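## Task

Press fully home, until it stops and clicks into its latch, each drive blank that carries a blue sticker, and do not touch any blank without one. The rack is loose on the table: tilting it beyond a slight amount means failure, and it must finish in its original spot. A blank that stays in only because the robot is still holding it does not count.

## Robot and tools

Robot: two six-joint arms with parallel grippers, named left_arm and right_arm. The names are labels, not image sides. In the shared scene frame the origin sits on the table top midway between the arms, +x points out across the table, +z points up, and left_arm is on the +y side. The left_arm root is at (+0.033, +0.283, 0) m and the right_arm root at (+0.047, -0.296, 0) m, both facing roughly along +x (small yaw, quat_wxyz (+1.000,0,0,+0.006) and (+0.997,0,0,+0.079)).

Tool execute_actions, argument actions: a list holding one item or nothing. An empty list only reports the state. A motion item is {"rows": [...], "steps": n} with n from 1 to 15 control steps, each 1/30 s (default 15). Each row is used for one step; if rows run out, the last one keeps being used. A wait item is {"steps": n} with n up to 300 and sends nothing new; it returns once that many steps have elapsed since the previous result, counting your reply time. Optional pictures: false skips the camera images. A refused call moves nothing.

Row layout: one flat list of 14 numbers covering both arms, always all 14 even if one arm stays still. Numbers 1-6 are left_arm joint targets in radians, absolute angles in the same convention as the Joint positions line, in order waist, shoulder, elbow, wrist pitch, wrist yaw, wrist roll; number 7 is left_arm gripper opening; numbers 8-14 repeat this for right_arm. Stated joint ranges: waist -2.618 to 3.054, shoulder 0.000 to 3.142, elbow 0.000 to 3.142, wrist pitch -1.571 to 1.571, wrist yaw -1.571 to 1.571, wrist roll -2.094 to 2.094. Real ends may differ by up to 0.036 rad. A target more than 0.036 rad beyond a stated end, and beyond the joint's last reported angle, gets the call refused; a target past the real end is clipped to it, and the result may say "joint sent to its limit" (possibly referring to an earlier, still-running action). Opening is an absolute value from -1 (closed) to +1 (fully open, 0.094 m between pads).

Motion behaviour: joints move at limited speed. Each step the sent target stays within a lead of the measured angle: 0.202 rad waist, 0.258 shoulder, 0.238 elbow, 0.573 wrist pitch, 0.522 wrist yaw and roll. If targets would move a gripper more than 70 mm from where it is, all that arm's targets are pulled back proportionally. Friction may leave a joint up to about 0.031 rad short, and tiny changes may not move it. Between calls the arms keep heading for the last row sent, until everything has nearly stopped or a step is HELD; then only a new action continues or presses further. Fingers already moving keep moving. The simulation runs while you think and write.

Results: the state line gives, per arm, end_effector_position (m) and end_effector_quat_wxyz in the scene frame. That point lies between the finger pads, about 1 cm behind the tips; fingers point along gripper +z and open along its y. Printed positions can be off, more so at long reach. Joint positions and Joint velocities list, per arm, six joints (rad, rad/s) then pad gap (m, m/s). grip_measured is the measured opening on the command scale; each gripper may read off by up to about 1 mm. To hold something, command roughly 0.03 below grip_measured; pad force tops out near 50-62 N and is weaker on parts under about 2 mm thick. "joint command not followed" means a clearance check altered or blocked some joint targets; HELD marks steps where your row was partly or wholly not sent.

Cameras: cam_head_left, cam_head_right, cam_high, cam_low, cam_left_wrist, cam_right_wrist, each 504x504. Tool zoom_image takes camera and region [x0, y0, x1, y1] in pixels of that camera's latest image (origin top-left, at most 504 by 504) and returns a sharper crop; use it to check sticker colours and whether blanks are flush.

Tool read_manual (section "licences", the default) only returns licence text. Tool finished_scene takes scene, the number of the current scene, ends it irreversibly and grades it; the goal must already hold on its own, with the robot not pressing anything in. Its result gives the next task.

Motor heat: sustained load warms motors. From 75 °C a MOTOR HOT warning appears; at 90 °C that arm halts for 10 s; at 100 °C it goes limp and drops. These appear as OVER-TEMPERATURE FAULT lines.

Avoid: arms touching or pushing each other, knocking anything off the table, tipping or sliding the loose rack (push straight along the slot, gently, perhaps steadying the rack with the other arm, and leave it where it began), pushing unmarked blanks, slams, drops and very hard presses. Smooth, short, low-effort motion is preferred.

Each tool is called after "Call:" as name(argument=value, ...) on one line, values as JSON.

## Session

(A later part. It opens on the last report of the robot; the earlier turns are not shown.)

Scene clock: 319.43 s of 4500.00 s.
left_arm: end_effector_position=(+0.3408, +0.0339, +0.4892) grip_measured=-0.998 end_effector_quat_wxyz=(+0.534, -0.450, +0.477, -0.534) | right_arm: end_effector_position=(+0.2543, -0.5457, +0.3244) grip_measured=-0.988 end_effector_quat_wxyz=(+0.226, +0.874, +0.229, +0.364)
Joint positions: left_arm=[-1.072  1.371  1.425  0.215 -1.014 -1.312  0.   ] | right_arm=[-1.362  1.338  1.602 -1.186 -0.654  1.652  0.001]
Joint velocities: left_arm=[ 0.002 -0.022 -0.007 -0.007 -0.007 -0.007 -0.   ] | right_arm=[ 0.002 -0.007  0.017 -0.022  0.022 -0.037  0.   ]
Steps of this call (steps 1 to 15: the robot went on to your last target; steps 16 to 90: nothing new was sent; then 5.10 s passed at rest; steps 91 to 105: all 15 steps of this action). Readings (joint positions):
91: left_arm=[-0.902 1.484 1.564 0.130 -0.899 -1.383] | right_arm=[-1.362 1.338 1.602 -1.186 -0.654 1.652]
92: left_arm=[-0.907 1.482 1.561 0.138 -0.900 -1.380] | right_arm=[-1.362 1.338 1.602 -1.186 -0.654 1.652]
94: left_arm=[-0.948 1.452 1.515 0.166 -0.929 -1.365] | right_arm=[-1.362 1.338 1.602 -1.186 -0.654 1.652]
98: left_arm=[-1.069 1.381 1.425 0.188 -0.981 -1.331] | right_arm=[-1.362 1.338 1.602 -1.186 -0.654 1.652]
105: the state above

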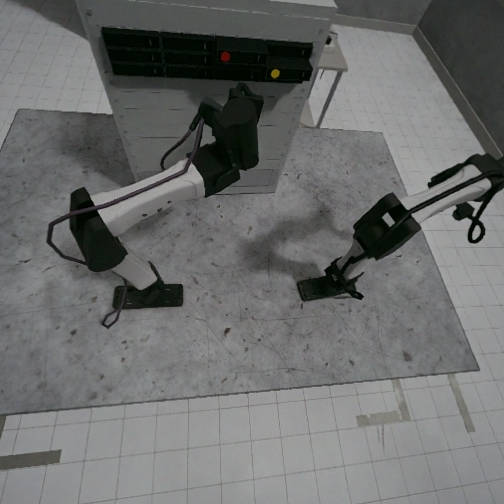

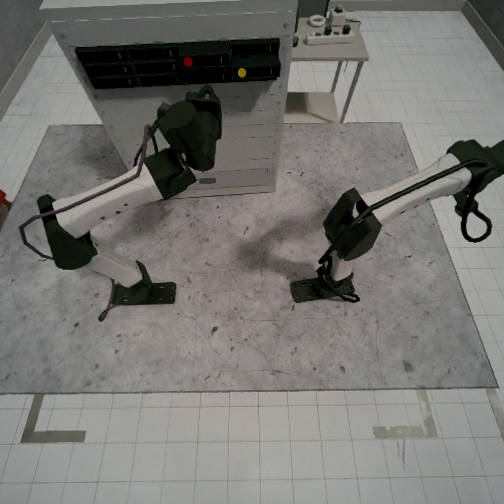

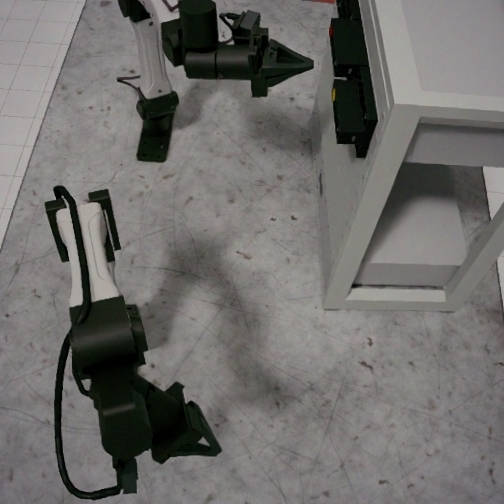

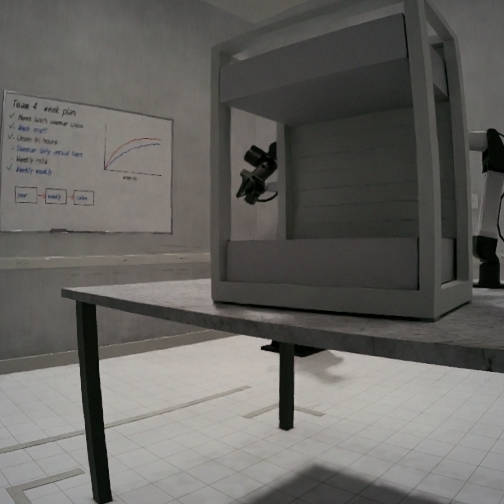

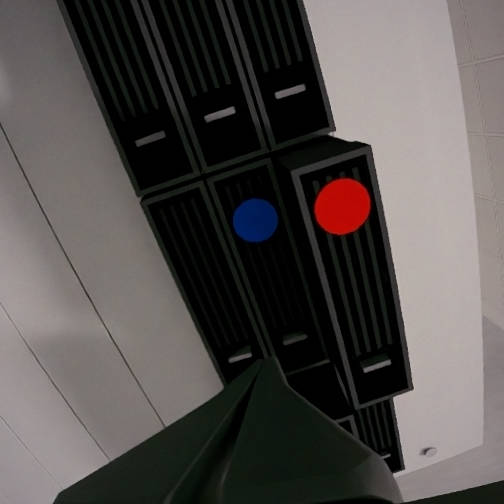

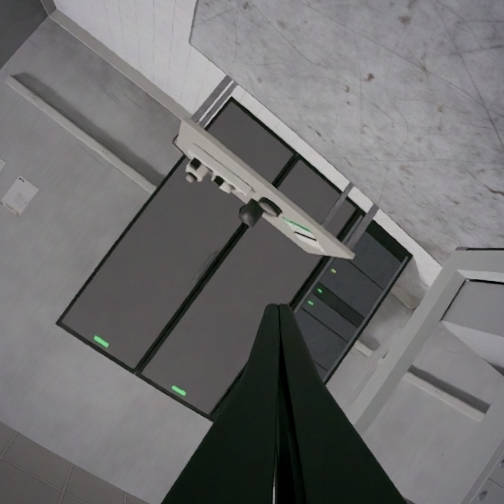

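Call:
execute_actions(actions=[{"rows":[[-1.07,1.36,1.28,0.34,-1.03,-1.31,-1,-1.362,1.338,1.602,-1.186,-0.654,1.652,-1],[-1.07,1.36,1.28,0.34,-1.03,-1.31,-1,-1.362,1.338,1.602,-1.186,-0.654,1.652,-1],[-1.07,1.36,1.28,0.34,-1.03,-1.31,-1,-1.362,1.338,1.602,-1.186,-0.654,1.652,-1],[-1.07,1.36,1.28,0.34,-1.03,-1.31,-1,-1.362,1.338,1.602,-1.186,-0.654,1.652,-1],[-1.07,1.36,1.28,0.34,-1.03,-1.31,-1,-1.362,1.338,1.602,-1.186,-0.654,1.652,-1],[-1.07,1.36,1.28,0.34,-1.03,-1.31,-1,-1.362,1.338,1.602,-1.186,-0.654,1.652,-1],[-1.07,1.36,1.28,0.34,-1.03,-1.31,-1,-1.362,1.338,1.602,-1.186,-0.654,1.652,-1],[-1.0,1.41,1.35,0.32,-0.97,-1.34,-1,-1.362,1.338,1.602,-1.186,-0.654,1.652,-1],[-1.0,1.41,1.35,0.32,-0.97,-1.34,-1,-1.362,1.338,1.602,-1.186,-0.654,1.652,-1],[-1.0,1.41,1.35,0.32,-0.97,-1.34,-1,-1.362,1.338,1.602,-1.186,-0.654,1.652,-1],[-0.94,1.45,1.40,0.30,-0.92,-1.365,-1,-1.362,1.338,1.602,-1.186,-0.654,1.652,-1]],"steps":15}])

Scene clock: 336.93 s of 4500.00 s.
left_arm: end_effector_position=(+0.3812, +0.0490, +0.4721) grip_measured=-0.998 end_effector_quat_wxyz=(+0.548, -0.467, +0.451, -0.527) | right_arm: end_effector_position=(+0.2543, -0.5457, +0.3244) grip_measured=-0.988 end_effector_quat_wxyz=(+0.226, +0.874, +0.229, +0.364)
Joint positions: left_arm=[-0.946  1.423  1.385  0.311 -0.953 -1.343  0.   ] | right_arm=[-1.362  1.338  1.602 -1.186 -0.654  1.652  0.001]
Joint velocities: left_arm=[ 0.095  0.071  0.002  0.037  0.095 -0.081 -0.001] | right_arm=[ 0.002 -0.012 -0.012 -0.022 -0.051  0.007  0.001]
Steps of this call (steps 1 to 15: the robot went on to your last target; steps 16 to 90: nothing new was sent; then 14.00 s passed at rest; steps 91 to 105: all 15 steps of this action). Readings (joint positions):
91: left_arm=[-1.072 1.368 1.405 0.248 -1.021 -1.307] | right_arm=[-1.362 1.338 1.602 -1.186 -0.654 1.652]
92: left_arm=[-1.072 1.359 1.370 0.275 -1.022 -1.307] | right_arm=[-1.362 1.338 1.602 -1.186 -0.654 1.652]
94: left_arm=[-1.072 1.356 1.322 0.297 -1.024 -1.307] | right_arm=[-1.362 1.338 1.602 -1.186 -0.654 1.652]
98: left_arm=[-1.064 1.360 1.301 0.304 -1.017 -1.311] | right_arm=[-1.362 1.338 1.602 -1.186 -0.654 1.652]
105: the state above

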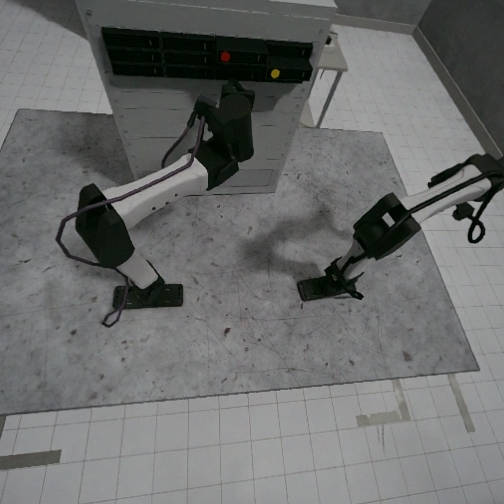

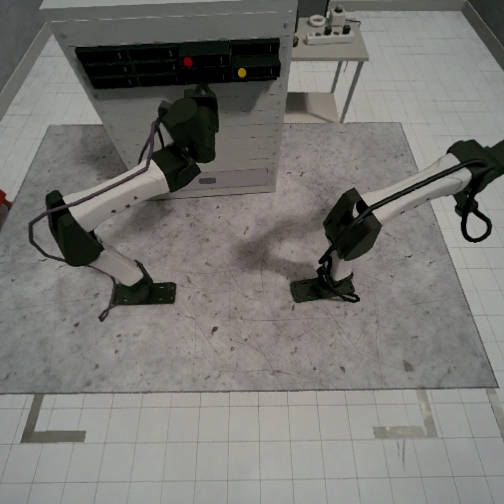

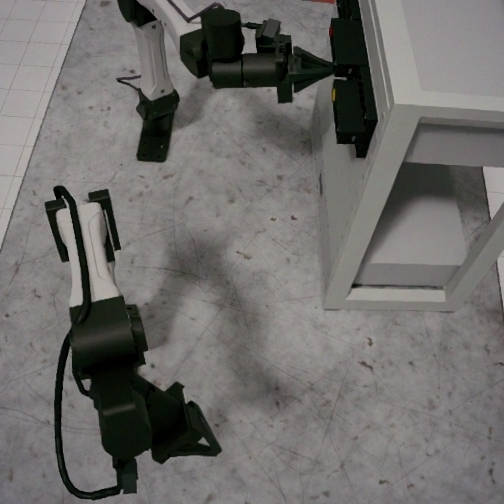

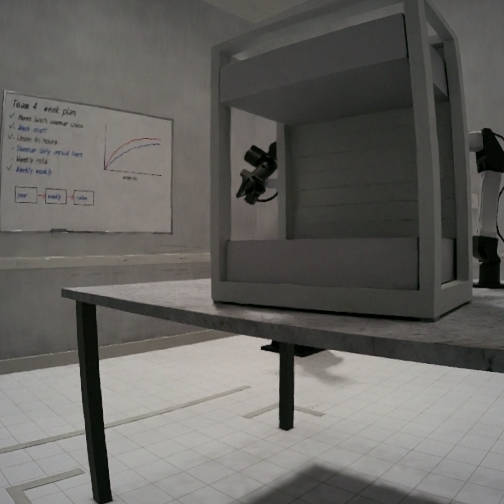

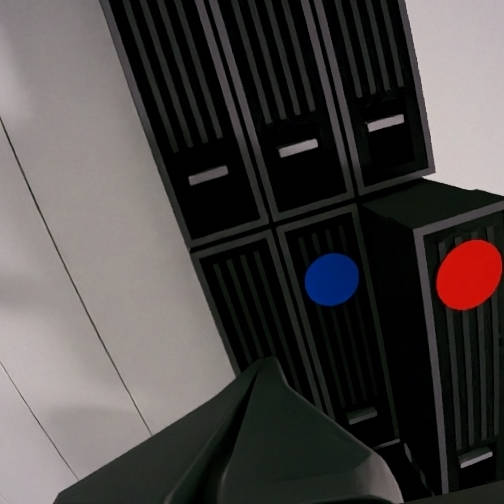

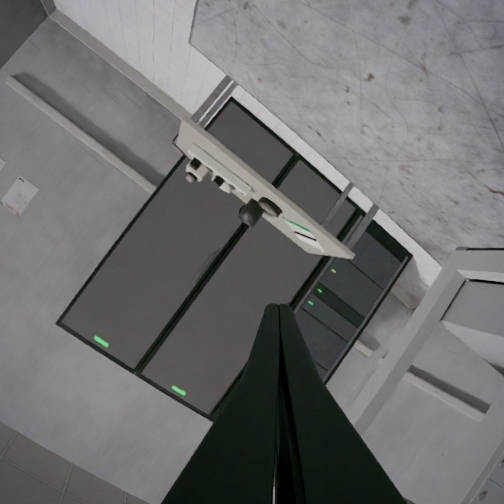

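Call:
execute_actions(actions=[{"rows":[[-0.92,1.46,1.41,0.30,-0.90,-1.365,-1,-1.362,1.338,1.602,-1.186,-0.654,1.652,-1],[-0.92,1.46,1.41,0.30,-0.90,-1.365,-1,-1.362,1.338,1.602,-1.186,-0.654,1.652,-1],[-0.92,1.46,1.41,0.30,-0.90,-1.365,-1,-1.362,1.338,1.602,-1.186,-0.654,1.652,-1],[-0.88,1.50,1.43,0.29,-0.875,-1.38,-1,-1.362,1.338,1.602,-1.186,-0.654,1.652,-1],[-0.88,1.50,1.43,0.29,-0.875,-1.38,-1,-1.362,1.338,1.602,-1.186,-0.654,1.652,-1],[-0.88,1.50,1.43,0.29,-0.875,-1.38,-1,-1.362,1.338,1.602,-1.186,-0.654,1.652,-1],[-0.85,1.53,1.445,0.29,-0.86,-1.385,-1,-1.362,1.338,1.602,-1.186,-0.654,1.652,-1]],"steps":15}], pictures=false)

Scene clock: 343.63 s of 4500.00 s.
left_arm: end_effector_position=(+0.3997, +0.0488, +0.4738) grip_measured=-0.998 end_effector_quat_wxyz=(+0.545, -0.467, +0.448, -0.533) | right_arm: end_effector_position=(+0.2543, -0.5457, +0.3244) grip_measured=-0.988 end_effector_quat_wxyz=(+0.226, +0.874, +0.229, +0.364)
Joint positions: left_arm=[-0.896  1.463  1.426  0.3   -0.898 -1.374  0.   ] | right_arm=[-1.362  1.338  1.602 -1.186 -0.654  1.652  0.001]
Joint velocities: left_arm=[-0.012  0.012 -0.002 -0.007 -0.022 -0.007 -0.   ] | right_arm=[-0.017  0.002  0.012 -0.007  0.037 -0.037  0.001]
Steps of this call (steps 1 to 30: the robot went on to your last target; steps 31 to 90: nothing new was sent; then 3.20 s passed at rest; steps 91 to 105: all 15 steps of this action). Readings (joint positions):
91: left_arm=[-0.943 1.428 1.387 0.311 -0.923 -1.356] | right_arm=[-1.362 1.338 1.602 -1.186 -0.654 1.652]
92: left_arm=[-0.940 1.430 1.390 0.311 -0.920 -1.356] | right_arm=[-1.362 1.338 1.602 -1.186 -0.654 1.652]
94: left_arm=[-0.928 1.437 1.398 0.310 -0.911 -1.359] | right_arm=[-1.362 1.338 1.602 -1.186 -0.654 1.652]
98: left_arm=[-0.896 1.463 1.422 0.309 -0.898 -1.368] | right_arm=[-1.362 1.338 1.602 -1.186 -0.654 1.652]
105: the state above

Same stop as the flush neighbour (0.400), so blue1 is seated. Retract and finish.

Call:
execute_actions(actions=[{"rows":[[-0.93,1.44,1.39,0.31,-0.92,-1.36,-1,-1.362,1.338,1.602,-1.186,-0.654,1.652,-1],[-1.0,1.40,1.34,0.32,-0.97,-1.34,-1,-1.362,1.338,1.602,-1.186,-0.654,1.652,-1],[-1.07,1.34,1.28,0.34,-1.03,-1.31,-1,-1.362,1.338,1.602,-1.186,-0.654,1.652,-1]],"steps":12}], pictures=false)

Call:
finished_scene(scene=1)

Scene clock: 349.57 s of 4500.00 s.
left_arm: end_effector_position=(+0.3405, +0.0334, +0.4672) grip_measured=-0.998 end_effector_quat_wxyz=(+0.528, -0.453, +0.467, -0.545) | right_arm: end_effector_position=(+0.2543, -0.5457, +0.3244) grip_measured=-0.988 end_effector_quat_wxyz=(+0.226, +0.874, +0.229, +0.364)
Joint positions: left_arm=[-1.072  1.35   1.303  0.339 -1.01  -1.323  0.   ] | right_arm=[-1.362  1.338  1.602 -1.186 -0.654  1.652  0.001]
Joint velocities: left_arm=[ 0.002 -0.007 -0.012  0.037 -0.095  0.022 -0.001] | right_arm=[-0.012 -0.012  0.002 -0.037  0.037 -0.022  0.   ]
Steps of this call (steps 1 to 15: the robot went on to your last target; steps 16 to 90: nothing new was sent; then 2.53 s passed at rest; steps 91 to 102: all 12 steps of this action). Readings (joint positions):
91: left_arm=[-0.904 1.459 1.424 0.301 -0.902 -1.374] | right_arm=[-1.362 1.338 1.602 -1.186 -0.654 1.652]
92: left_arm=[-0.919 1.452 1.411 0.308 -0.912 -1.370] | right_arm=[-1.362 1.338 1.602 -1.186 -0.654 1.652]
94: left_arm=[-0.995 1.404 1.342 0.317 -0.952 -1.352] | right_arm=[-1.362 1.338 1.602 -1.186 -0.654 1.652]
98: left_arm=[-1.072 1.358 1.303 0.325 -0.988 -1.331] | right_arm=[-1.362 1.338 1.602 -1.186 -0.654 1.652]
102: the state above

The scene is finished: the task was done.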